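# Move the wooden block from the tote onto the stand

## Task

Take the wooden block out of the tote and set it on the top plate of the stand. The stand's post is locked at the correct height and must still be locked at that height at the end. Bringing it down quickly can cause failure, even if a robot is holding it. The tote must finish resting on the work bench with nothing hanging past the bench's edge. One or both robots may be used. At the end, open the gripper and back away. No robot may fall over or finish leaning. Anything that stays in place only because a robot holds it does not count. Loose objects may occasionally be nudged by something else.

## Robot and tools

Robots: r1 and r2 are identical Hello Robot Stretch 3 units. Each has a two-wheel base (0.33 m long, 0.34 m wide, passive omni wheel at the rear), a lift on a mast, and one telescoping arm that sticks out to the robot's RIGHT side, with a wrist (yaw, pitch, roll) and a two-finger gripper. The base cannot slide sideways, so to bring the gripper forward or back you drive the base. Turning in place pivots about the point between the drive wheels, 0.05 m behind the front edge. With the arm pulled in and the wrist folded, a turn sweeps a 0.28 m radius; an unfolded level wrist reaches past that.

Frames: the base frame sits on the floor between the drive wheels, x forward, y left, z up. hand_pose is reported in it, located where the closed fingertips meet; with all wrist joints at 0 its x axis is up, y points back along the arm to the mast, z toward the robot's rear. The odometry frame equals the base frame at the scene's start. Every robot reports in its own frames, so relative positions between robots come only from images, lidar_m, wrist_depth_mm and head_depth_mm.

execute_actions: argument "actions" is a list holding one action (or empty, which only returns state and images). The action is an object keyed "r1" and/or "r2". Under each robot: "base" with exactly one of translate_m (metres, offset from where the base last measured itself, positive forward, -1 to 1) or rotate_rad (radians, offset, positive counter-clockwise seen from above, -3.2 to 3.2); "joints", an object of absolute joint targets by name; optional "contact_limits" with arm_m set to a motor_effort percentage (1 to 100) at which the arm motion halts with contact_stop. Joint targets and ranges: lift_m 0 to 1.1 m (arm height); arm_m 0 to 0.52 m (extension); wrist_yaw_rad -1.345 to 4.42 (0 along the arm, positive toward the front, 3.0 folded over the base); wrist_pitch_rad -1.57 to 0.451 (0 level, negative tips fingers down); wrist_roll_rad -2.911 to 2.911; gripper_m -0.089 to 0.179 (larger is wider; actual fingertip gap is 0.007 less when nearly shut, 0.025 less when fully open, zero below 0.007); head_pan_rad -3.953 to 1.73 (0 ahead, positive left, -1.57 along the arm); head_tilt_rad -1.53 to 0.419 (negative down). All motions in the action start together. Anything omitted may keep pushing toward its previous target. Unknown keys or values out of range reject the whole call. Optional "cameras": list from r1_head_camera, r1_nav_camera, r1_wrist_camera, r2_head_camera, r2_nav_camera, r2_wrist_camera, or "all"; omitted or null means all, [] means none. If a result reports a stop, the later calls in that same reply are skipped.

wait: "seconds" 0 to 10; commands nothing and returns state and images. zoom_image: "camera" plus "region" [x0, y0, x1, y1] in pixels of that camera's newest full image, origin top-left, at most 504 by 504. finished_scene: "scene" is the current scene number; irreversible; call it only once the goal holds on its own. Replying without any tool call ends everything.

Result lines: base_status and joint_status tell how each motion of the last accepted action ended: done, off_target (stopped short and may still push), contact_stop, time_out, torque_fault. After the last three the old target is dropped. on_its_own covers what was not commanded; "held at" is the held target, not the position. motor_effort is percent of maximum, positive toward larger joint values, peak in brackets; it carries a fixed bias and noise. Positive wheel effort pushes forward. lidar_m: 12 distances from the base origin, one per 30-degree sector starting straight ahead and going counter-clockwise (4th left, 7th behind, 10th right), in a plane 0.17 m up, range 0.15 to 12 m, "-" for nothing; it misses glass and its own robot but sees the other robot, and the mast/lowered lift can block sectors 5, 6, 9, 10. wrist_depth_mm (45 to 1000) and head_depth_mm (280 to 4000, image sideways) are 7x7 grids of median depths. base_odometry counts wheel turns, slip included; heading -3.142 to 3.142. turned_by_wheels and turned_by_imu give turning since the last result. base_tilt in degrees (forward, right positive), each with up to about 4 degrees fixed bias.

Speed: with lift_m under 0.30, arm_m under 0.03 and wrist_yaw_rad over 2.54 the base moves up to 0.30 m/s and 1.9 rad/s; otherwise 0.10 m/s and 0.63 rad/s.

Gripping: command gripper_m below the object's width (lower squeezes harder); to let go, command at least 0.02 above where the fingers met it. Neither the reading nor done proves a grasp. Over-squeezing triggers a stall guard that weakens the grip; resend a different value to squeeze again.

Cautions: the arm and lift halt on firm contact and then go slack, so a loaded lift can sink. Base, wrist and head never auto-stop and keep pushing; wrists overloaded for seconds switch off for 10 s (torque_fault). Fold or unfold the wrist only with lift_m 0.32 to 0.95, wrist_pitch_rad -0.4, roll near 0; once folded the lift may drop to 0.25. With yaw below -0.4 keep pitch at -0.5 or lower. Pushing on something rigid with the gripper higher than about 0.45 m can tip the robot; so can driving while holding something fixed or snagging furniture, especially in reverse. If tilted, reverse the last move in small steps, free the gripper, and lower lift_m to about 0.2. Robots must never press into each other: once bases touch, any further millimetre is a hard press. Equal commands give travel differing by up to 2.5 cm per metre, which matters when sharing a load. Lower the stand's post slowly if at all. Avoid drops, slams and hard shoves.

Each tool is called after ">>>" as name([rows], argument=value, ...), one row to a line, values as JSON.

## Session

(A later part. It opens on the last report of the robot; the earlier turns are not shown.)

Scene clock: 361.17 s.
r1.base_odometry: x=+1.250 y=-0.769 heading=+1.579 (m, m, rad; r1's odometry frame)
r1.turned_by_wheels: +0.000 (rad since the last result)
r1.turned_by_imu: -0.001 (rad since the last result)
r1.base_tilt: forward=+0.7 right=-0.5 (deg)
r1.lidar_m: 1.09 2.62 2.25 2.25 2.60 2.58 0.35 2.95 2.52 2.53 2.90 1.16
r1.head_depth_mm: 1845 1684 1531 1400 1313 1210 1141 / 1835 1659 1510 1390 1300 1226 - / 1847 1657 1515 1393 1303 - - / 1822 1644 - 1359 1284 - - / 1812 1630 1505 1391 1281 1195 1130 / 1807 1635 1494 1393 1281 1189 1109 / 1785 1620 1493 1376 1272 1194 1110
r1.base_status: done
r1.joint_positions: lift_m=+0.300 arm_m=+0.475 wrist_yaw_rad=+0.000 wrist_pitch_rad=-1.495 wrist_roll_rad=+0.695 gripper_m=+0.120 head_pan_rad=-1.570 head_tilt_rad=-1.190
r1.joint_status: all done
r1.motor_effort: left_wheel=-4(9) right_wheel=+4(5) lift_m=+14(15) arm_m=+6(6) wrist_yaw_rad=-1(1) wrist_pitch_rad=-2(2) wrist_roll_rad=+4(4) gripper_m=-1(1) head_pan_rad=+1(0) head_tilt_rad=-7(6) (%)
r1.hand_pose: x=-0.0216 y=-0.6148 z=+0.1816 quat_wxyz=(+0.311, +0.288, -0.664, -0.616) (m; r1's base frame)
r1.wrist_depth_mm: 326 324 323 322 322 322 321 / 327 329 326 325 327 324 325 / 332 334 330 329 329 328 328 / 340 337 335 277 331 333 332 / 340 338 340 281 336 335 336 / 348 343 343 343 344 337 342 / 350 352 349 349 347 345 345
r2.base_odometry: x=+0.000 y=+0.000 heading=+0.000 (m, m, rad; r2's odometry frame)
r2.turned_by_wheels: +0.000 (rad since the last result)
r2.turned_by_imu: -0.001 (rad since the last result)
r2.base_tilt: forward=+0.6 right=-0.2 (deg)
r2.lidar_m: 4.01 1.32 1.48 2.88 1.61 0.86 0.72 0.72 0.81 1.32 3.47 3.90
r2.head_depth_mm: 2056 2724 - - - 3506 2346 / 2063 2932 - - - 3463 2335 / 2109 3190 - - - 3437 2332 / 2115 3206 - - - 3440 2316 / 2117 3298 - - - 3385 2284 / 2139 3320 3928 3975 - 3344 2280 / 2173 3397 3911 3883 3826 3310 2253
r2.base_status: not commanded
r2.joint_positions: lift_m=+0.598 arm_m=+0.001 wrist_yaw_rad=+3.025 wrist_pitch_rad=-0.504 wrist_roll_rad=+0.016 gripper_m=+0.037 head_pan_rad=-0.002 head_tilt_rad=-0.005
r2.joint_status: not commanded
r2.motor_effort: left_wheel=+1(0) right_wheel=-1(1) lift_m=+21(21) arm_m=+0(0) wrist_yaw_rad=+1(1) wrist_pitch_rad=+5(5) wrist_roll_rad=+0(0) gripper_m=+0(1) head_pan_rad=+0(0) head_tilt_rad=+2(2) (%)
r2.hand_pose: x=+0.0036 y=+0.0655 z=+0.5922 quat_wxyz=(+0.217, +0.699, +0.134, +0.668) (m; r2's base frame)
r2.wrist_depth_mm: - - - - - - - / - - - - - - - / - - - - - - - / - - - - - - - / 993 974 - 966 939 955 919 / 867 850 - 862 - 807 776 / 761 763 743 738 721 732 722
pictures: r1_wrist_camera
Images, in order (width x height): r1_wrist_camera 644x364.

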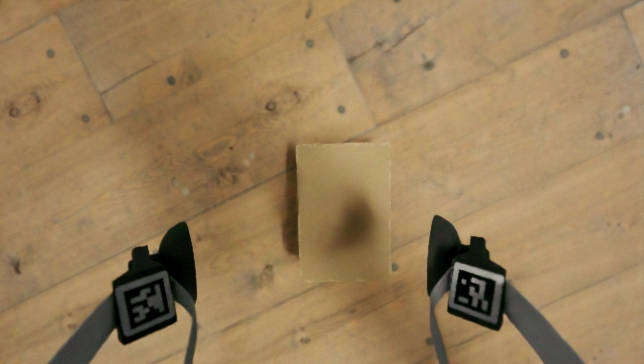

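>>> execute_actions([
  {"r1":{"joints":{"lift_m":0.15}}},
], cameras=[])

>>> execute_actions([
  {"r1":{"joints":{"gripper_m":0.04}}},
], cameras=[])

>>> execute_actions([
  {"r1":{"base":{"translate_m":0.2},"joints":{"lift_m":1.1,"arm_m":0.15}}},
], cameras=[])

>>> execute_actions([
  {"r1":{"joints":{"wrist_pitch_rad":0,"wrist_roll_rad":0,"head_tilt_rad":-0.7}}},
], cameras=[])

>>> execute_actions([
  {"r1":{"base":{"rotate_rad":-1.57}}},
], cameras=["r1_head_camera","r1_nav_camera"])

Scene clock: 377.87 s.
r1.base_odometry: x=+1.250 y=-0.769 heading=+1.579 (m, m, rad; r1's odometry frame)
r1.turned_by_wheels: +0.000 (rad since the last result)
r1.turned_by_imu: -0.001 (rad since the last result)
r1.base_tilt: forward=+0.8 right=-0.4 (deg)
r1.lidar_m: 1.09 2.62 2.25 2.26 2.59 2.58 0.35 2.95 2.53 2.53 2.90 1.17
r1.head_depth_mm: 1850 1674 1514 1408 1299 1208 1136 / 1836 1665 1517 1400 1305 1218 - / 1844 1663 1532 1393 1297 - - / 1817 1632 1561 1357 1288 - - / 1816 1628 1505 1373 1285 1198 1121 / 1804 1619 1486 1381 1286 1198 1121 / 1793 1621 1482 1369 1281 1182 1111
r1.base_status: not commanded
r1.joint_positions: lift_m=+0.150 arm_m=+0.475 wrist_yaw_rad=+0.000 wrist_pitch_rad=-1.501 wrist_roll_rad=+0.695 gripper_m=+0.120 head_pan_rad=-1.570 head_tilt_rad=-1.190
r1.joint_status: all done
r1.motor_effort: left_wheel=-4(4) right_wheel=+4(4) lift_m=+14(13) arm_m=+6(6) wrist_yaw_rad=+0(1) wrist_pitch_rad=+1(2) wrist_roll_rad=+3(4) gripper_m=-1(2) head_pan_rad=+1(1) head_tilt_rad=-6(6) (%)
r1.hand_pose: x=-0.0216 y=-0.6132 z=+0.0317 quat_wxyz=(+0.310, +0.289, -0.662, -0.618) (m; r1's base frame)
r1.wrist_depth_mm: 180 180 180 179 180 179 179 / 183 183 183 182 182 182 182 / 185 185 184 126 126 184 184 / 187 186 187 127 127 186 185 / 189 190 188 129 129 189 188 / 192 192 162 130 130 191 191 / 195 196 193 132 132 194 193
r2.base_odometry: x=+0.000 y=+0.000 heading=+0.000 (m, m, rad; r2's odometry frame)
r2.turned_by_wheels: +0.000 (rad since the last result)
r2.turned_by_imu: -0.001 (rad since the last result)
r2.base_tilt: forward=+0.5 right=-0.2 (deg)
r2.lidar_m: 4.00 1.31 1.48 2.77 1.60 0.86 0.72 0.72 0.81 1.32 3.48 3.90
r2.head_depth_mm: 2043 2696 - - - 3488 2380 / 2065 2958 - - - 3567 2375 / 2089 3187 - - - 3419 2341 / 2134 3228 - - - 3472 2309 / 2120 3278 - - - 3375 2279 / 2130 3309 3927 - 3983 3405 2249 / 2176 3346 3770 3841 3844 3348 2240
r2.base_status: not commanded
r2.joint_positions: lift_m=+0.598 arm_m=+0.001 wrist_yaw_rad=+3.025 wrist_pitch_rad=-0.504 wrist_roll_rad=+0.016 gripper_m=+0.037 head_pan_rad=-0.002 head_tilt_rad=-0.005
r2.joint_status: not commanded
r2.motor_effort: left_wheel=+1(1) right_wheel=-1(1) lift_m=+21(21) arm_m=+0(0) wrist_yaw_rad=+1(1) wrist_pitch_rad=+5(4) wrist_roll_rad=+1(1) gripper_m=+0(0) head_pan_rad=+0(0) head_tilt_rad=+2(2) (%)
r2.hand_pose: x=+0.0036 y=+0.0655 z=+0.5922 quat_wxyz=(+0.217, +0.699, +0.134, +0.668) (m; r2's base frame)
r2.wrist_depth_mm: - - - - - - - / - - - - - - - / - - - - - - - / - - - - - - - / - 993 - 965 977 956 912 / 874 846 - 860 - 814 804 / 767 765 730 737 733 736 707
pictures: none
No camera images: the call's "cameras" was empty. Leave "cameras" out to get every camera's image.

Scene clock: 379.17 s.
r1.base_odometry: x=+1.250 y=-0.769 heading=+1.579 (m, m, rad; r1's odometry frame)
r1.turned_by_wheels: +0.000 (rad since the last result)
r1.turned_by_imu: +0.000 (rad since the last result)
r1.base_tilt: forward=+0.8 right=-0.4 (deg)
r1.lidar_m: 1.09 2.62 2.26 2.25 2.59 2.58 0.35 2.94 2.53 2.52 2.90 1.17
r1.head_depth_mm: 1847 1675 1534 1404 1307 1205 1136 / 1841 1669 1524 1401 1304 1227 - / 1836 1667 1521 1404 1309 - - / 1813 1649 1546 1364 1281 - - / 1821 1625 1508 1377 1289 1193 1120 / 1798 1622 1493 1387 1271 1193 1119 / 1783 1613 1484 1379 1279 1186 1110
r1.base_status: not commanded
r1.joint_positions: lift_m=+0.150 arm_m=+0.475 wrist_yaw_rad=+0.000 wrist_pitch_rad=-1.501 wrist_roll_rad=+0.695 gripper_m=+0.041 head_pan_rad=-1.570 head_tilt_rad=-1.190
r1.joint_status: all done
r1.motor_effort: left_wheel=-4(4) right_wheel=+4(4) lift_m=+15(15) arm_m=+6(6) wrist_yaw_rad=+0(0) wrist_pitch_rad=+1(0) wrist_roll_rad=+3(4) gripper_m=-21(93) head_pan_rad=+0(0) head_tilt_rad=-6(6) (%)
r1.hand_pose: x=-0.0216 y=-0.6132 z=+0.0316 quat_wxyz=(+0.310, +0.289, -0.662, -0.618) (m; r1's base frame)
r1.wrist_depth_mm: 181 181 179 180 179 178 178 / 182 182 182 183 182 181 180 / 184 185 184 125 183 183 183 / 188 187 125 125 126 186 186 / 190 190 127 127 127 188 188 / 192 192 128 128 129 191 189 / 195 194 131 130 193 193 193
r2.base_odometry: x=+0.000 y=+0.000 heading=+0.000 (m, m, rad; r2's odometry frame)
r2.turned_by_wheels: +0.000 (rad since the last result)
r2.turned_by_imu: +0.000 (rad since the last result)
r2.base_tilt: forward=+0.5 right=-0.3 (deg)
r2.lidar_m: 3.99 1.32 1.47 2.77 1.61 0.86 0.72 0.72 0.80 1.32 3.48 3.92
r2.head_depth_mm: 2078 2699 - - - 3459 2365 / 2063 2927 - - - 3496 2330 / 2109 3213 - - - 3437 2345 / 2097 3223 - - - 3525 2329 / 2117 3265 - - - 3377 2298 / 2137 3245 3874 - 4000 3352 2232 / 2150 3374 3921 3855 3859 3303 2264
r2.base_status: not commanded
r2.joint_positions: lift_m=+0.598 arm_m=+0.001 wrist_yaw_rad=+3.025 wrist_pitch_rad=-0.504 wrist_roll_rad=+0.016 gripper_m=+0.037 head_pan_rad=-0.002 head_tilt_rad=-0.005
r2.joint_status: not commanded
r2.motor_effort: left_wheel=+0(1) right_wheel=-1(1) lift_m=+21(21) arm_m=+0(0) wrist_yaw_rad=+1(0) wrist_pitch_rad=+4(5) wrist_roll_rad=+1(1) gripper_m=+0(1) head_pan_rad=+1(0) head_tilt_rad=+2(2) (%)
r2.hand_pose: x=+0.0036 y=+0.0655 z=+0.5922 quat_wxyz=(+0.217, +0.699, +0.134, +0.668) (m; r2's base frame)
r2.wrist_depth_mm: - - - - - - - / - - - - - - - / - - - - - - - / - - - - - - - / - 996 - 954 971 943 942 / 899 860 - 812 - 819 780 / 760 764 748 740 746 714 720
pictures: none
No camera images: the call's "cameras" was empty. Leave "cameras" out to get every camera's image.

Scene clock: 388.63 s.
r1.base_odometry: x=+1.248 y=-0.569 heading=+1.579 (m, m, rad; r1's odometry frame)
r1.turned_by_wheels: +0.000 (rad since the last result)
r1.turned_by_imu: -0.002 (rad since the last result)
r1.base_tilt: forward=+0.8 right=-0.5 (deg)
r1.lidar_m: 0.89 2.56 2.20 2.20 2.53 2.77 0.55 3.01 2.58 2.58 1.03 1.01
r1.head_depth_mm: 1860 1677 1527 1415 1296 1216 1137 / 1842 1621 1523 1400 1303 1222 1123 / 363 337 1481 1390 1297 - - / 1781 332 355 1389 1289 - - / 1835 333 1462 1389 1285 1203 1122 / 1798 1621 1493 1381 1283 1195 1121 / 1796 1619 1488 1380 1273 1184 1118
r1.base_status: done
r1.joint_positions: lift_m=+1.100 arm_m=+0.150 wrist_yaw_rad=+0.000 wrist_pitch_rad=-1.501 wrist_roll_rad=+0.695 gripper_m=+0.044 head_pan_rad=-1.570 head_tilt_rad=-1.190
r1.joint_status: all done
r1.motor_effort: left_wheel=-4(5) right_wheel=+3(7) lift_m=+23(27) arm_m=-5(4) wrist_yaw_rad=-1(0) wrist_pitch_rad=+1(1) wrist_roll_rad=+3(4) gripper_m=-20(21) head_pan_rad=+0(0) head_tilt_rad=-5(6) (%)
r1.hand_pose: x=-0.0216 y=-0.2891 z=+0.9811 quat_wxyz=(+0.310, +0.289, -0.662, -0.618) (m; r1's base frame)
r1.wrist_depth_mm: - - - - - - - / - - - - - - - / - - - 124 - - - / - - 126 126 126 - - / - - 127 127 127 - - / - - 128 129 129 - - / - - 130 130 - - -
r2.base_odometry: x=+0.000 y=+0.000 heading=+0.000 (m, m, rad; r2's odometry frame)
r2.turned_by_wheels: +0.000 (rad since the last result)
r2.turned_by_imu: -0.001 (rad since the last result)
r2.base_tilt: forward=+0.6 right=-0.2 (deg)
r2.lidar_m: 4.00 1.32 1.47 3.46 1.61 0.86 0.72 0.72 0.81 1.32 3.49 3.92
r2.head_depth_mm: 2042 2737 - - - 3608 2356 / 2057 2962 - - - 3435 2339 / 2094 3213 - - - 3457 2352 / 2111 3167 - - - 3375 2330 / 2116 3202 - - - 3362 2261 / 2161 3285 - 3955 3997 3311 2270 / 2140 3343 3806 3852 3992 3295 2236
r2.base_status: not commanded
r2.joint_positions: lift_m=+0.598 arm_m=+0.001 wrist_yaw_rad=+3.025 wrist_pitch_rad=-0.504 wrist_roll_rad=+0.016 gripper_m=+0.037 head_pan_rad=-0.002 head_tilt_rad=-0.005
r2.joint_status: not commanded
r2.motor_effort: left_wheel=+1(1) right_wheel=-1(1) lift_m=+21(21) arm_m=+0(0) wrist_yaw_rad=+1(0) wrist_pitch_rad=+5(4) wrist_roll_rad=+0(0) gripper_m=+0(0) head_pan_rad=-1(0) head_tilt_rad=+2(2) (%)
r2.hand_pose: x=+0.0036 y=+0.0655 z=+0.5922 quat_wxyz=(+0.217, +0.699, +0.134, +0.668) (m; r2's base frame)
r2.wrist_depth_mm: - - - - - - - / - - - - - - - / - - - - - - - / - - - - - - - / - - - 970 987 916 903 / 869 879 - 817 - 848 815 / 766 752 729 740 733 716 710
pictures: none
No camera images: the call's "cameras" was empty. Leave "cameras" out to get every camera's image.

Scene clock: 390.17 s.
r1.base_odometry: x=+1.248 y=-0.569 heading=+1.579 (m, m, rad; r1's odometry frame)
r1.turned_by_wheels: +0.000 (rad since the last result)
r1.turned_by_imu: +0.000 (rad since the last result)
r1.base_tilt: forward=+0.9 right=-0.5 (deg)
r1.lidar_m: 0.89 2.57 2.20 2.20 2.53 2.78 0.55 3.02 2.58 2.57 1.03 1.01
r1.head_depth_mm: - 2516 2641 2080 1670 1411 1224 / - 2576 2608 2067 1690 1417 1227 / - - 2654 2047 1677 1418 1221 / - - 2668 2080 1665 1416 1221 / 2258 2630 2686 2064 1670 1400 1216 / 2437 2746 2636 2023 1666 1400 1210 / 2486 2777 2625 2049 1657 1408 1210
r1.base_status: not commanded
r1.joint_positions: lift_m=+1.100 arm_m=+0.150 wrist_yaw_rad=+0.000 wrist_pitch_rad=-0.048 wrist_roll_rad=+0.005 gripper_m=+0.044 head_pan_rad=-1.570 head_tilt_rad=-0.705
r1.joint_status: all done
r1.motor_effort: left_wheel=-4(4) right_wheel=+3(3) lift_m=+23(23) arm_m=-4(6) wrist_yaw_rad=-1(1) wrist_pitch_rad=+19(19) wrist_roll_rad=-3(4) gripper_m=-20(20) head_pan_rad=+0(0) head_tilt_rad=+1(32) (%)
r1.hand_pose: x=-0.0214 y=-0.5502 z=+1.2021 quat_wxyz=(+0.705, +0.017, -0.709, -0.017) (m; r1's base frame)
r1.wrist_depth_mm: - - - - - - - / - - - - - - - / - - - 126 - - - / - - 126 126 127 - - / - - 127 127 128 - - / - - 128 129 129 - - / - - 129 130 - - -
r2.base_odometry: x=+0.000 y=+0.000 heading=+0.000 (m, m, rad; r2's odometry frame)
r2.turned_by_wheels: +0.000 (rad since the last result)
r2.turned_by_imu: +0.000 (rad since the last result)
r2.base_tilt: forward=+0.6 right=+0.0 (deg)
r2.lidar_m: 4.02 1.32 1.47 3.47 1.61 0.86 0.72 0.72 0.80 1.32 3.48 3.91
r2.head_depth_mm: 2066 2718 - - - 3503 2369 / 2081 2938 - - - 3446 2361 / 2095 3211 - - - 3412 2321 / 2114 3222 - - - 3406 2314 / 2101 3292 - - - 3423 2285 / 2159 3342 - 3983 3940 3395 2267 / 2158 3367 3810 3849 3816 3314 2283
r2.base_status: not commanded
r2.joint_positions: lift_m=+0.598 arm_m=+0.001 wrist_yaw_rad=+3.025 wrist_pitch_rad=-0.504 wrist_roll_rad=+0.016 gripper_m=+0.037 head_pan_rad=-0.002 head_tilt_rad=-0.005
r2.joint_status: not commanded
r2.motor_effort: left_wheel=+0(1) right_wheel=-1(1) lift_m=+20(21) arm_m=+0(0) wrist_yaw_rad=+1(1) wrist_pitch_rad=+5(5) wrist_roll_rad=+1(1) gripper_m=-1(0) head_pan_rad=-1(0) head_tilt_rad=+2(2) (%)
r2.hand_pose: x=+0.0036 y=+0.0655 z=+0.5922 quat_wxyz=(+0.217, +0.699, +0.134, +0.668) (m; r2's base frame)
r2.wrist_depth_mm: - - - - - - - / - - - - - - - / - - - - - - - / - - - - - - - / 994 973 - 943 942 941 947 / 871 852 - 838 - 827 817 / 760 768 727 761 740 733 706
pictures: none
No camera images: the call's "cameras" was empty. Leave "cameras" out to get every camera's image.

Scene clock: 393.60 s.
r1.base_odometry: x=+1.248 y=-0.569 heading=+0.009 (m, m, rad; r1's odometry frame)
r1.turned_by_wheels: -1.570 (rad since the last result)
r1.turned_by_imu: -1.588 (rad since the last result)
r1.base_tilt: forward=+0.7 right=-0.5 (deg)
r1.lidar_m: 2.57 1.04 1.01 0.89 2.56 2.20 2.20 2.55 2.77 0.55 3.00 2.58
r1.head_depth_mm: - 2713 2681 2064 1690 1412 1220 / - 2765 2664 2055 1686 1410 1216 / - - 2663 2058 1690 1414 1218 / - - 669 728 1578 1320 1186 / 2436 2869 667 1975 1655 1399 1207 / 2625 2911 2638 2060 1661 1399 1213 / 2672 3013 2603 2026 1656 1407 1201
r1.base_status: done
r1.joint_positions: lift_m=+1.100 arm_m=+0.150 wrist_yaw_rad=+0.000 wrist_pitch_rad=-0.047 wrist_roll_rad=+0.005 gripper_m=+0.044 head_pan_rad=-1.570 head_tilt_rad=-0.705
r1.joint_status: not commanded
r1.motor_effort: left_wheel=+3(9) right_wheel=-3(7) lift_m=+23(23) arm_m=-5(4) wrist_yaw_rad=-1(0) wrist_pitch_rad=+19(19) wrist_roll_rad=-3(3) gripper_m=-21(21) head_pan_rad=+0(1) head_tilt_rad=+2(2) (%)
r1.hand_pose: x=-0.0214 y=-0.5502 z=+1.2022 quat_wxyz=(+0.705, +0.017, -0.708, -0.017) (m; r1's base frame)
r1.wrist_depth_mm: - - - - - - - / - - - - - - - / - - - 125 - - - / - - 126 126 127 - - / - - 127 128 128 - - / - - 128 128 129 - - / - - 129 129 - - -
r2.base_odometry: x=+0.000 y=+0.000 heading=+0.000 (m, m, rad; r2's odometry frame)
r2.turned_by_wheels: +0.000 (rad since the last result)
r2.turned_by_imu: +0.000 (rad since the last result)
r2.base_tilt: forward=+0.8 right=-0.3 (deg)
r2.lidar_m: 4.01 1.32 1.48 3.46 1.60 0.86 0.72 0.72 0.81 1.32 3.48 3.92
r2.head_depth_mm: 2054 2727 - - - 3501 2353 / 2064 2962 - - - 3498 2330 / 2094 3185 - - - 3522 2324 / 2100 3211 - - - 3421 2326 / 2098 3292 - - - 3366 2301 / 2154 3347 3908 3968 - 3290 2257 / 2163 3367 3863 3884 3911 3339 2247
r2.base_status: not commanded
r2.joint_positions: lift_m=+0.598 arm_m=+0.001 wrist_yaw_rad=+3.025 wrist_pitch_rad=-0.504 wrist_roll_rad=+0.016 gripper_m=+0.037 head_pan_rad=-0.002 head_tilt_rad=-0.005
r2.joint_status: not commanded
r2.motor_effort: left_wheel=+1(1) right_wheel=-1(1) lift_m=+21(21) arm_m=+0(0) wrist_yaw_rad=+1(0) wrist_pitch_rad=+5(4) wrist_roll_rad=+1(0) gripper_m=-1(0) head_pan_rad=+0(1) head_tilt_rad=+2(2) (%)
r2.hand_pose: x=+0.0036 y=+0.0655 z=+0.5922 quat_wxyz=(+0.217, +0.699, +0.134, +0.668) (m; r2's base frame)
r2.wrist_depth_mm: - - - - - - - / - - - - - - - / - - - - - - - / - - - - - - - / - - - 987 982 951 968 / 875 864 - 845 - 813 798 / 774 770 744 725 751 699 721
pictures: r1_head_camera (sideways: a quarter turn clockwise sets it upright), r1_nav_camera (sideways: a quarter turn counterclockwise sets it upright)
Images, in order (width x height): r1_head_camera 896x504, r1_nav_camera 672x504.

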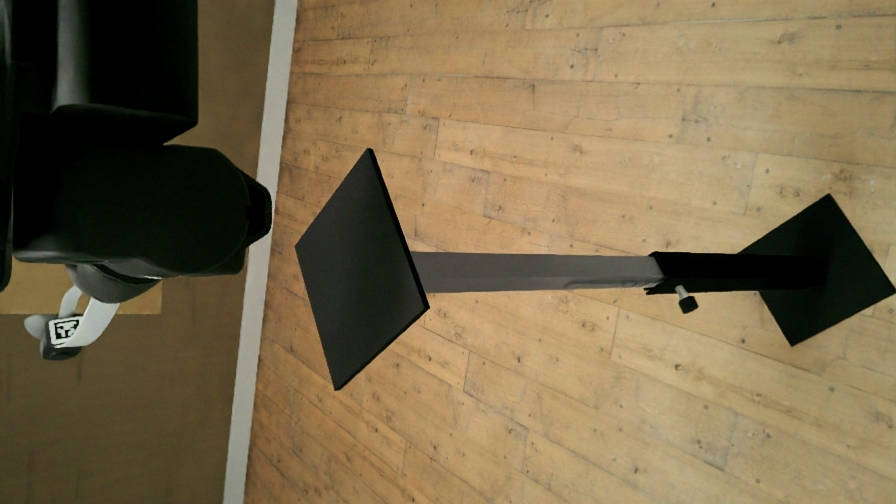

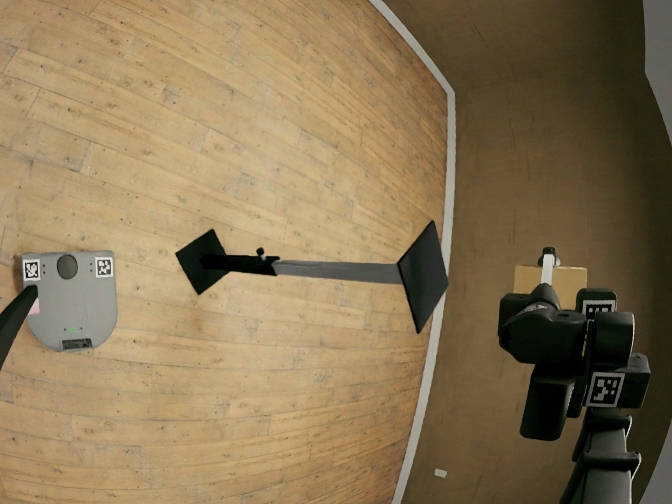

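>>> execute_actions([
  {"r1":{"joints":{"arm_m":0.18}}},
], cameras=[])

>>> execute_actions([
  {"r1":{"joints":{"lift_m":0.96}}},
], cameras=["r1_head_camera","r1_nav_camera"])

Scene clock: 402.27 s.
r1.base_odometry: x=+1.248 y=-0.569 heading=+0.009 (m, m, rad; r1's odometry frame)
r1.turned_by_wheels: +0.000 (rad since the last result)
r1.turned_by_imu: -0.001 (rad since the last result)
r1.base_tilt: forward=+0.8 right=-0.6 (deg)
r1.lidar_m: 2.57 1.03 1.01 0.89 2.57 2.20 2.20 2.54 2.78 0.55 3.00 2.58
r1.head_depth_mm: - 2675 2699 2099 1680 1411 1217 / - 2705 2693 2066 1669 1400 1222 / - 2838 2670 2048 1673 1415 1219 / - 2917 670 727 1589 1324 1192 / 2454 2885 665 1978 1664 1399 1210 / 2600 2948 2679 2039 1654 1403 1213 / 2666 3023 2647 2040 1645 1407 1210
r1.base_status: not commanded
r1.joint_positions: lift_m=+1.100 arm_m=+0.180 wrist_yaw_rad=+0.000 wrist_pitch_rad=-0.047 wrist_roll_rad=+0.005 gripper_m=+0.044 head_pan_rad=-1.570 head_tilt_rad=-0.705
r1.joint_status: all done
r1.motor_effort: left_wheel=+3(2) right_wheel=-3(3) lift_m=+23(23) arm_m=+6(8) wrist_yaw_rad=+0(0) wrist_pitch_rad=+19(19) wrist_roll_rad=-3(3) gripper_m=-20(20) head_pan_rad=+0(0) head_tilt_rad=+2(1) (%)
r1.hand_pose: x=-0.0214 y=-0.5794 z=+1.2022 quat_wxyz=(+0.705, +0.017, -0.708, -0.017) (m; r1's base frame)
r1.wrist_depth_mm: - - - - - - - / - - - - - - - / - - - 126 - - - / - - 126 126 127 - - / - - 127 128 128 - - / - - 128 128 129 - - / - - 129 130 - - -
r2.base_odometry: x=+0.000 y=+0.000 heading=+0.000 (m, m, rad; r2's odometry frame)
r2.turned_by_wheels: +0.000 (rad since the last result)
r2.turned_by_imu: +0.000 (rad since the last result)
r2.base_tilt: forward=+0.4 right=-0.3 (deg)
r2.lidar_m: 4.01 1.32 1.48 3.44 1.60 0.86 0.72 0.72 0.81 1.32 3.49 3.93
r2.head_depth_mm: 2053 2726 - - - 3593 2386 / 2074 2944 - - - 3528 2350 / 2111 3159 - - - 3472 2336 / 2098 3278 - - - 3390 2319 / 2129 3259 - - - 3386 2299 / 2167 3421 3928 3971 - 3428 2265 / 2151 3334 3778 3934 3944 3288 2237
r2.base_status: not commanded
r2.joint_positions: lift_m=+0.598 arm_m=+0.001 wrist_yaw_rad=+3.025 wrist_pitch_rad=-0.504 wrist_roll_rad=+0.016 gripper_m=+0.037 head_pan_rad=-0.002 head_tilt_rad=-0.005
r2.joint_status: not commanded
r2.motor_effort: left_wheel=+1(1) right_wheel=+0(1) lift_m=+21(21) arm_m=+0(0) wrist_yaw_rad=+0(1) wrist_pitch_rad=+4(5) wrist_roll_rad=+0(0) gripper_m=+1(0) head_pan_rad=+0(0) head_tilt_rad=+2(2) (%)
r2.hand_pose: x=+0.0036 y=+0.0655 z=+0.5922 quat_wxyz=(+0.217, +0.699, +0.134, +0.668) (m; r2's base frame)
r2.wrist_depth_mm: - - - - - - - / - - - - - - - / - - - - - - - / - - - - - - - / - 997 - 956 972 945 941 / 870 866 - 821 - 829 805 / 754 762 717 734 716 722 711
pictures: none
No camera images: the call's "cameras" was empty. Leave "cameras" out to get every camera's image.

Scene clock: 404.37 s.
r1.base_odometry: x=+1.248 y=-0.569 heading=+0.009 (m, m, rad; r1's odometry frame)
r1.turned_by_wheels: +0.000 (rad since the last result)
r1.turned_by_imu: +0.000 (rad since the last result)
r1.base_tilt: forward=+0.9 right=-0.6 (deg)
r1.lidar_m: 2.58 1.03 1.01 0.89 2.56 2.20 2.20 2.53 2.77 0.55 3.00 2.58
r1.head_depth_mm: 2360 2598 - 1941 1681 1413 1223 / 2416 2638 - 1932 1686 1410 1215 / 2469 2657 - 1907 1674 1405 1218 / 2518 1578 - 711 1577 1326 1188 / 2574 2839 638 1994 1667 1404 1212 / 2637 2936 2674 2036 1665 1407 1212 / 2662 3011 2625 2032 1657 1416 1208
r1.base_status: not commanded
r1.joint_positions: lift_m=+0.960 arm_m=+0.180 wrist_yaw_rad=+0.000 wrist_pitch_rad=-0.046 wrist_roll_rad=+0.005 gripper_m=+0.044 head_pan_rad=-1.570 head_tilt_rad=-0.705
r1.joint_status: all done
r1.motor_effort: left_wheel=+3(3) right_wheel=-3(3) lift_m=+15(21) arm_m=+6(7) wrist_yaw_rad=-1(0) wrist_pitch_rad=+18(19) wrist_roll_rad=-3(3) gripper_m=-20(20) head_pan_rad=+0(0) head_tilt_rad=+2(2) (%)
r1.hand_pose: x=-0.0214 y=-0.5794 z=+1.0631 quat_wxyz=(+0.705, +0.016, -0.708, -0.017) (m; r1's base frame)
r1.wrist_depth_mm: - - - - - - - / - - - - - - - / - - - 126 - - - / - - 127 126 127 - - / - - 127 127 128 - - / - - 128 129 128 - - / - - 129 130 - - -
r2.base_odometry: x=+0.000 y=+0.000 heading=+0.000 (m, m, rad; r2's odometry frame)
r2.turned_by_wheels: +0.000 (rad since the last result)
r2.turned_by_imu: +0.000 (rad since the last result)
r2.base_tilt: forward=+0.6 right=-0.2 (deg)
r2.lidar_m: 3.99 1.32 1.48 3.45 1.60 0.86 0.72 0.72 0.81 1.32 3.49 3.93
r2.head_depth_mm: 2043 2704 - - - 3518 2356 / 2075 2949 - - - 3520 2342 / 2073 3154 - - - 3468 2343 / 2126 3293 - - - 3397 2311 / 2132 3297 - - - 3362 2304 / 2123 3338 - - 3939 3328 2283 / 2155 3384 3842 3848 3850 3277 2286
r2.base_status: not commanded
r2.joint_positions: lift_m=+0.598 arm_m=+0.001 wrist_yaw_rad=+3.025 wrist_pitch_rad=-0.504 wrist_roll_rad=+0.016 gripper_m=+0.037 head_pan_rad=-0.002 head_tilt_rad=-0.005
r2.joint_status: not commanded
r2.motor_effort: left_wheel=+1(1) right_wheel=-1(0) lift_m=+21(21) arm_m=+0(1) wrist_yaw_rad=+0(0) wrist_pitch_rad=+4(4) wrist_roll_rad=+0(0) gripper_m=+0(0) head_pan_rad=+1(0) head_tilt_rad=+2(2) (%)
r2.hand_pose: x=+0.0036 y=+0.0655 z=+0.5922 quat_wxyz=(+0.217, +0.699, +0.134, +0.668) (m; r2's base frame)
r2.wrist_depth_mm: - - - - - - - / - - - - - - - / - - - - - - - / - - - - - - - / - - - 955 979 939 901 / 878 875 - 836 - 834 815 / 749 776 734 738 731 726 708
pictures: r1_head_camera (sideways: a quarter turn clockwise sets it upright), r1_nav_camera (sideways: a quarter turn counterclockwise sets it upright)
Images, in order (width x height): r1_head_camera 896x504, r1_nav_camera 672x504.

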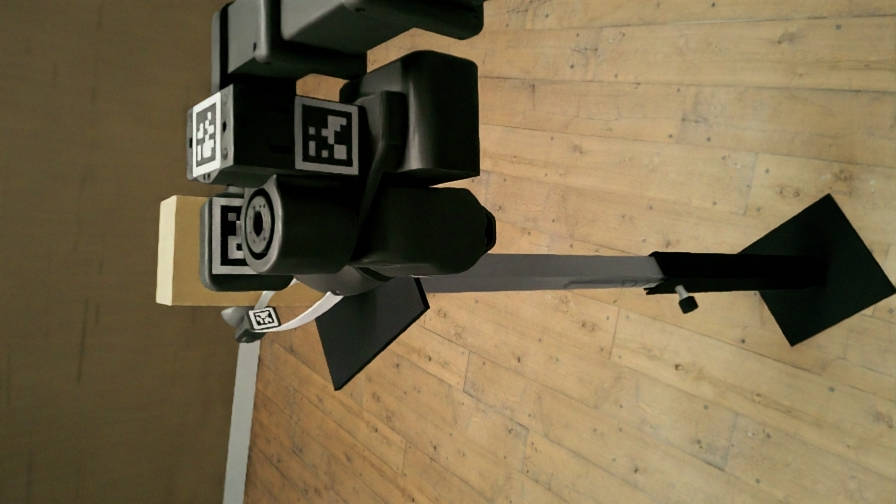

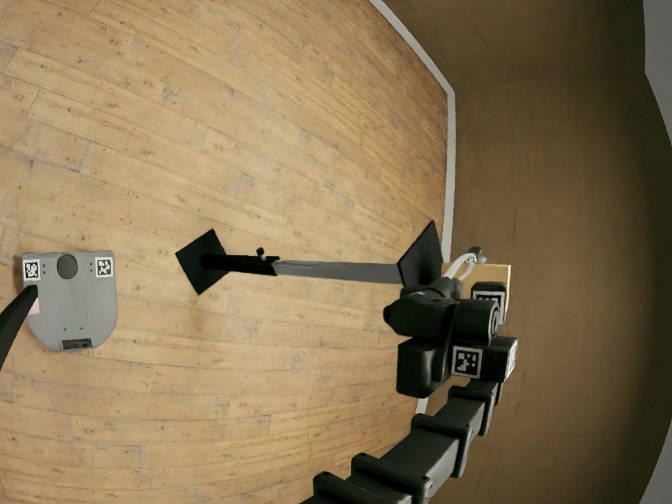

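>>> execute_actions([
  {"r1":{"joints":{"lift_m":0.91}}},
], cameras=[])

Scene clock: 408.40 s.
r1.base_odometry: x=+1.248 y=-0.569 heading=+0.009 (m, m, rad; r1's odometry frame)
r1.turned_by_wheels: +0.000 (rad since the last result)
r1.turned_by_imu: -0.001 (rad since the last result)
r1.base_tilt: forward=+0.9 right=-0.5 (deg)
r1.lidar_m: 2.57 1.03 1.01 0.89 2.56 2.20 2.20 2.54 2.78 0.55 2.99 2.57
r1.head_depth_mm: 2361 2610 2812 - 1603 1414 1219 / 2404 2732 2847 - 1646 1410 1220 / 2461 2698 - - 1641 1405 1221 / 2503 2669 - - 1543 1322 1189 / 2574 2865 617 1994 1662 1408 1204 / 2631 2946 2622 2030 1667 1396 1213 / 2678 3052 2620 2064 1646 1414 1208
r1.base_status: not commanded
r1.joint_positions: lift_m=+0.910 arm_m=+0.180 wrist_yaw_rad=+0.000 wrist_pitch_rad=-0.017 wrist_roll_rad=-0.001 gripper_m=+0.044 head_pan_rad=-1.570 head_tilt_rad=-0.704
r1.joint_status: all done
r1.motor_effort: left_wheel=+3(3) right_wheel=-3(3) lift_m=+14(17) arm_m=+5(6) wrist_yaw_rad=-1(0) wrist_pitch_rad=+7(18) wrist_roll_rad=+1(3) gripper_m=-20(20) head_pan_rad=+1(1) head_tilt_rad=+2(2) (%)
r1.hand_pose: x=-0.0214 y=-0.5803 z=+1.0205 quat_wxyz=(+0.708, +0.006, -0.706, -0.006) (m; r1's base frame)
r1.wrist_depth_mm: - - - - - - - / - - - - - - - / - - - 122 - - - / - - 124 124 125 - - / - - 125 126 127 - - / - - 127 128 129 - - / - 183 130 131 171 - -
r2.base_odometry: x=+0.000 y=+0.000 heading=+0.000 (m, m, rad; r2's odometry frame)
r2.turned_by_wheels: +0.000 (rad since the last result)
r2.turned_by_imu: +0.000 (rad since the last result)
r2.base_tilt: forward=+0.5 right=-0.3 (deg)
r2.lidar_m: 4.01 1.32 1.48 3.44 1.61 0.86 0.72 0.72 0.81 1.32 3.48 3.93
r2.head_depth_mm: 2020 2715 - - - 3591 2381 / 2093 3004 - - - 3505 2355 / 2101 3207 - - - 3520 2341 / 2116 3175 - - - 3368 2286 / 2132 3233 - - - 3392 2291 / 2142 3303 3896 3961 3916 3381 2227 / 2158 3345 3784 3889 3831 3228 2252
r2.base_status: not commanded
r2.joint_positions: lift_m=+0.598 arm_m=+0.001 wrist_yaw_rad=+3.025 wrist_pitch_rad=-0.504 wrist_roll_rad=+0.016 gripper_m=+0.037 head_pan_rad=-0.002 head_tilt_rad=-0.005
r2.joint_status: not commanded
r2.motor_effort: left_wheel=+0(1) right_wheel=-1(1) lift_m=+21(21) arm_m=+0(0) wrist_yaw_rad=+1(1) wrist_pitch_rad=+4(4) wrist_roll_rad=+0(1) gripper_m=+0(0) head_pan_rad=-1(1) head_tilt_rad=+2(2) (%)
r2.hand_pose: x=+0.0036 y=+0.0655 z=+0.5922 quat_wxyz=(+0.217, +0.699, +0.134, +0.668) (m; r2's base frame)
r2.wrist_depth_mm: - - - - - - - / - - - - - - - / - - - - - - - / - - - - - - - / - 975 - 968 973 932 933 / 883 838 - 826 - 831 796 / 749 761 709 744 732 718 715
pictures: none
No camera images: the call's "cameras" was empty. Leave "cameras" out to get every camera's image.

Touching. Release, then lift straight up.

>>> execute_actions([
  {"r1":{"joints":{"gripper_m":0.12}}},
], cameras=[])

>>> execute_actions([
  {"r1":{"joints":{"lift_m":1.1}}},
], cameras=[])

>>> execute_actions([
  {"r1":{"base":{"translate_m":0.4},"joints":{"arm_m":0}}},
], cameras=["r1_nav_camera","r1_head_camera"])

Scene clock: 416.07 s.
r1.base_odometry: x=+1.248 y=-0.569 heading=+0.009 (m, m, rad; r1's odometry frame)
r1.turned_by_wheels: +0.000 (rad since the last result)
r1.turned_by_imu: -0.001 (rad since the last result)
r1.base_tilt: forward=+0.8 right=-0.5 (deg)
r1.lidar_m: 2.58 1.03 1.01 0.90 2.56 2.20 2.20 2.54 2.77 0.56 2.99 2.57
r1.head_depth_mm: 2347 2609 2806 - 1604 1406 1218 / 2389 2666 2881 - 1640 1416 1218 / 2493 2731 2925 - 1640 1415 1227 / 2545 2661 - - 1544 1320 1183 / 2565 2860 616 1995 1673 1409 1203 / 2595 2919 2640 2021 1678 1410 1203 / 2694 2998 2624 2054 1668 1396 1208
r1.base_status: not commanded
r1.joint_positions: lift_m=+0.910 arm_m=+0.180 wrist_yaw_rad=+0.000 wrist_pitch_rad=-0.018 wrist_roll_rad=-0.001 gripper_m=+0.120 head_pan_rad=-1.570 head_tilt_rad=-0.704
r1.joint_status: all done
r1.motor_effort: left_wheel=+3(3) right_wheel=-3(3) lift_m=+14(14) arm_m=+7(5) wrist_yaw_rad=+0(0) wrist_pitch_rad=+7(8) wrist_roll_rad=+1(1) gripper_m=-1(81) head_pan_rad=+1(0) head_tilt_rad=+2(2) (%)
r1.hand_pose: x=-0.0214 y=-0.5803 z=+1.0202 quat_wxyz=(+0.708, +0.007, -0.706, -0.007) (m; r1's base frame)
r1.wrist_depth_mm: - - - - - - - / - - - - - - - / - - - 122 - - - / - - 125 124 - - - / - - 127 127 129 - - / - - 130 131 131 - - / - 182 134 134 170 - -
r2.base_odometry: x=+0.000 y=+0.000 heading=+0.000 (m, m, rad; r2's odometry frame)
r2.turned_by_wheels: +0.000 (rad since the last result)
r2.turned_by_imu: +0.000 (rad since the last result)
r2.base_tilt: forward=+0.5 right=-0.2 (deg)
r2.lidar_m: 4.01 1.32 1.48 3.44 1.60 0.86 0.72 0.72 0.81 1.32 3.47 3.93
r2.head_depth_mm: 2057 2696 - - - 3554 2403 / 2083 2992 - - - 3452 2331 / 2088 3204 - - - 3472 2351 / 2124 3195 - - - 3365 2310 / 2111 3281 - - - 3340 2279 / 2133 3317 3942 - - 3312 2282 / 2203 3366 3922 3810 3911 3311 2242
r2.base_status: not commanded
r2.joint_positions: lift_m=+0.598 arm_m=+0.001 wrist_yaw_rad=+3.025 wrist_pitch_rad=-0.504 wrist_roll_rad=+0.016 gripper_m=+0.037 head_pan_rad=-0.002 head_tilt_rad=-0.005
r2.joint_status: not commanded
r2.motor_effort: left_wheel=+1(1) right_wheel=+0(1) lift_m=+21(21) arm_m=+0(0) wrist_yaw_rad=+1(0) wrist_pitch_rad=+5(4) wrist_roll_rad=+0(0) gripper_m=-1(0) head_pan_rad=+0(1) head_tilt_rad=+2(2) (%)
r2.hand_pose: x=+0.0036 y=+0.0655 z=+0.5922 quat_wxyz=(+0.217, +0.699, +0.134, +0.668) (m; r2's base frame)
r2.wrist_depth_mm: - - - - - - - / - - - - - - - / - - - - - - - / - - - - - - - / - - - 994 979 927 938 / 854 861 - 835 - 824 810 / 755 749 725 739 735 731 709
pictures: none
No camera images: the call's "cameras" was empty. Leave "cameras" out to get every camera's image.

Scene clock: 418.63 s.
r1.base_odometry: x=+1.248 y=-0.569 heading=+0.009 (m, m, rad; r1's odometry frame)
r1.turned_by_wheels: +0.000 (rad since the last result)
r1.turned_by_imu: +0.000 (rad since the last result)
r1.base_tilt: forward=+0.9 right=-0.6 (deg)
r1.lidar_m: 2.58 1.03 1.01 0.89 2.56 2.20 2.20 2.53 2.77 0.56 3.00 2.58
r1.head_depth_mm: - 2655 2683 2069 1672 1424 1215 / - 2772 2701 2051 1649 1417 1225 / - 2793 2573 2060 1674 1409 1218 / - 536 570 725 1589 1322 1176 / 2646 2835 642 1984 1662 1393 1202 / 2579 2958 2636 2028 1653 1399 1208 / 2624 3007 2684 2047 1670 1408 1213
r1.base_status: not commanded
r1.joint_positions: lift_m=+1.100 arm_m=+0.180 wrist_yaw_rad=+0.000 wrist_pitch_rad=-0.018 wrist_roll_rad=-0.001 gripper_m=+0.120 head_pan_rad=-1.570 head_tilt_rad=-0.704
r1.joint_status: all done
r1.motor_effort: left_wheel=+3(3) right_wheel=-3(3) lift_m=+22(23) arm_m=+6(5) wrist_yaw_rad=-1(0) wrist_pitch_rad=+8(8) wrist_roll_rad=+1(1) gripper_m=-1(0) head_pan_rad=+0(0) head_tilt_rad=+2(2) (%)
r1.hand_pose: x=-0.0214 y=-0.5803 z=+1.2097 quat_wxyz=(+0.708, +0.007, -0.706, -0.007) (m; r1's base frame)
r1.wrist_depth_mm: - - - - - - - / - - - - - - - / - - - - - - - / - - - - - - - / - - - - - - - / - - - - - - - / - - - - - - -
r2.base_odometry: x=+0.000 y=+0.000 heading=+0.000 (m, m, rad; r2's odometry frame)
r2.turned_by_wheels: +0.000 (rad since the last result)
r2.turned_by_imu: +0.000 (rad since the last result)
r2.base_tilt: forward=+0.7 right=-0.2 (deg)
r2.lidar_m: 3.99 1.32 1.48 3.47 1.60 0.86 0.72 0.72 0.81 1.32 3.48 3.93
r2.head_depth_mm: 2063 2730 - - - 3493 2355 / 2072 2938 - - - 3471 2375 / 2085 3206 - - - 3436 2318 / 2101 3224 - - - 3387 2316 / 2111 3348 - - - 3401 2290 / 2129 3337 3977 3931 3948 3348 2276 / 2166 3357 3803 3848 3929 3292 2262
r2.base_status: not commanded
r2.joint_positions: lift_m=+0.598 arm_m=+0.001 wrist_yaw_rad=+3.025 wrist_pitch_rad=-0.504 wrist_roll_rad=+0.016 gripper_m=+0.037 head_pan_rad=-0.002 head_tilt_rad=-0.005
r2.joint_status: not commanded
r2.motor_effort: left_wheel=+1(1) right_wheel=-1(1) lift_m=+21(20) arm_m=-1(0) wrist_yaw_rad=+1(1) wrist_pitch_rad=+5(5) wrist_roll_rad=+0(1) gripper_m=+0(0) head_pan_rad=+1(1) head_tilt_rad=+2(2) (%)
r2.hand_pose: x=+0.0036 y=+0.0655 z=+0.5922 quat_wxyz=(+0.217, +0.699, +0.134, +0.668) (m; r2's base frame)
r2.wrist_depth_mm: - - - - - - - / - - - - - - - / - - - - - - - / - - - - - - - / 998 987 - 956 966 931 938 / 871 860 - 831 - 843 813 / 767 756 752 741 732 722 733
pictures: none
No camera images: the call's "cameras" was empty. Leave "cameras" out to get every camera's image.

Scene clock: 423.87 s.
r1.base_odometry: x=+1.648 y=-0.565 heading=+0.009 (m, m, rad; r1's odometry frame)
r1.turned_by_wheels: +0.000 (rad since the last result)
r1.turned_by_imu: +0.000 (rad since the last result)
r1.base_tilt: forward=+0.7 right=-0.7 (deg)
r1.lidar_m: 2.19 2.53 0.79 2.27 0.93 2.59 2.59 2.99 0.68 2.88 2.55 2.19
r1.head_depth_mm: - - - - 1628 1376 1197 / - - - - 1590 1414 1223 / - - - - 1594 1409 1217 / 2737 - - 2049 1624 1398 1222 / 2668 2920 2693 2060 1664 1404 1216 / 2662 3080 2664 2055 1665 1410 1216 / 2741 3126 2641 2036 1653 1396 1210
r1.base_status: done
r1.joint_positions: lift_m=+1.100 arm_m=+0.000 wrist_yaw_rad=+0.000 wrist_pitch_rad=-0.018 wrist_roll_rad=-0.001 gripper_m=+0.120 head_pan_rad=-1.570 head_tilt_rad=-0.704
r1.joint_status: all done
r1.motor_effort: left_wheel=+2(8) right_wheel=-3(4) lift_m=+22(22) arm_m=-5(6) wrist_yaw_rad=-1(1) wrist_pitch_rad=+7(7) wrist_roll_rad=+1(1) gripper_m=-1(0) head_pan_rad=+0(0) head_tilt_rad=+1(2) (%)
r1.hand_pose: x=-0.0214 y=-0.4012 z=+1.2097 quat_wxyz=(+0.708, +0.007, -0.706, -0.007) (m; r1's base frame)
r1.wrist_depth_mm: - - - - - - - / - - - - - - - / - - - - - - - / - - - - - - - / - - - - - - - / - - - - - - - / - - - - - - 410
r2.base_odometry: x=+0.000 y=+0.000 heading=+0.000 (m, m, rad; r2's odometry frame)
r2.turned_by_wheels: +0.000 (rad since the last result)
r2.turned_by_imu: -0.001 (rad since the last result)
r2.base_tilt: forward=+0.6 right=-0.3 (deg)
r2.lidar_m: 4.01 1.32 1.48 2.75 1.61 0.86 0.72 0.72 0.81 1.32 3.49 3.89
r2.head_depth_mm: 2041 2721 - - - 3542 2355 / 2088 2950 - - - 3561 2335 / 2079 3178 - - - 3472 2366 / 2122 3282 - - - 3425 2307 / 2125 3298 - - - 3357 2313 / 2160 3337 3958 - 3994 3344 2283 / 2151 3320 3855 3881 3873 3315 2248
r2.base_status: not commanded
r2.joint_positions: lift_m=+0.598 arm_m=+0.001 wrist_yaw_rad=+3.025 wrist_pitch_rad=-0.504 wrist_roll_rad=+0.016 gripper_m=+0.037 head_pan_rad=-0.002 head_tilt_rad=-0.005
r2.joint_status: not commanded
r2.motor_effort: left_wheel=+1(1) right_wheel=-1(1) lift_m=+21(21) arm_m=+0(0) wrist_yaw_rad=+1(1) wrist_pitch_rad=+5(5) wrist_roll_rad=+0(1) gripper_m=+0(1) head_pan_rad=+0(0) head_tilt_rad=+2(2) (%)
r2.hand_pose: x=+0.0036 y=+0.0655 z=+0.5922 quat_wxyz=(+0.217, +0.699, +0.134, +0.668) (m; r2's base frame)
r2.wrist_depth_mm: - - - - - - - / - - - - - - - / - - - - - - - / - - - - - - - / 992 963 - 991 970 965 936 / 855 862 - 813 - 810 837 / 780 749 743 732 732 728 718
pictures: r1_head_camera (sideways: a quarter turn clockwise sets it upright), r1_nav_camera (sideways: a quarter turn counterclockwise sets it upright)
Images, in order (width x height): r1_head_camera 896x504, r1_nav_camera 672x504.

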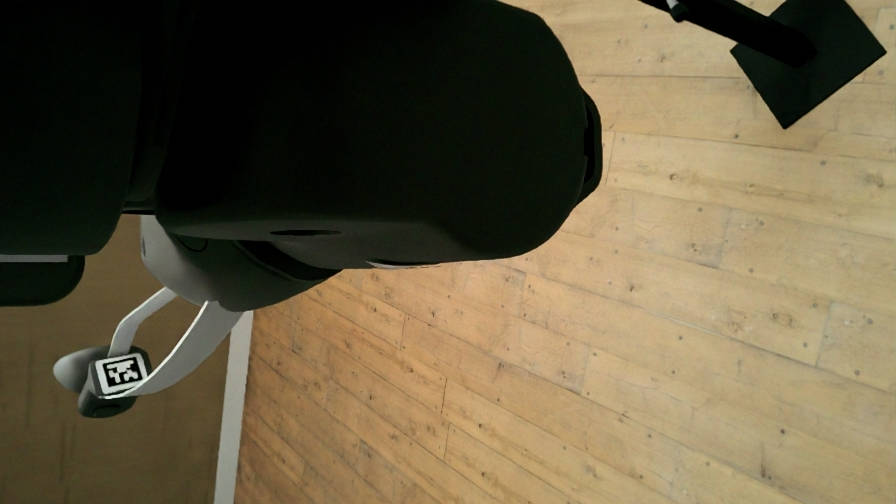

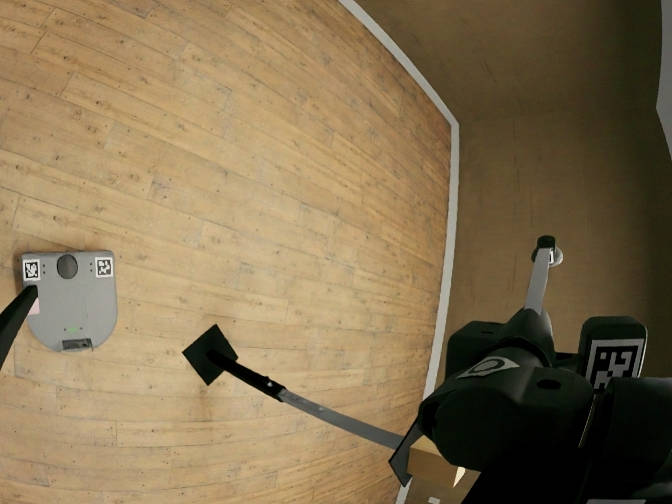

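Block is on the plate.

>>> finished_scene(scene=1)

The scene is finished: the task was done.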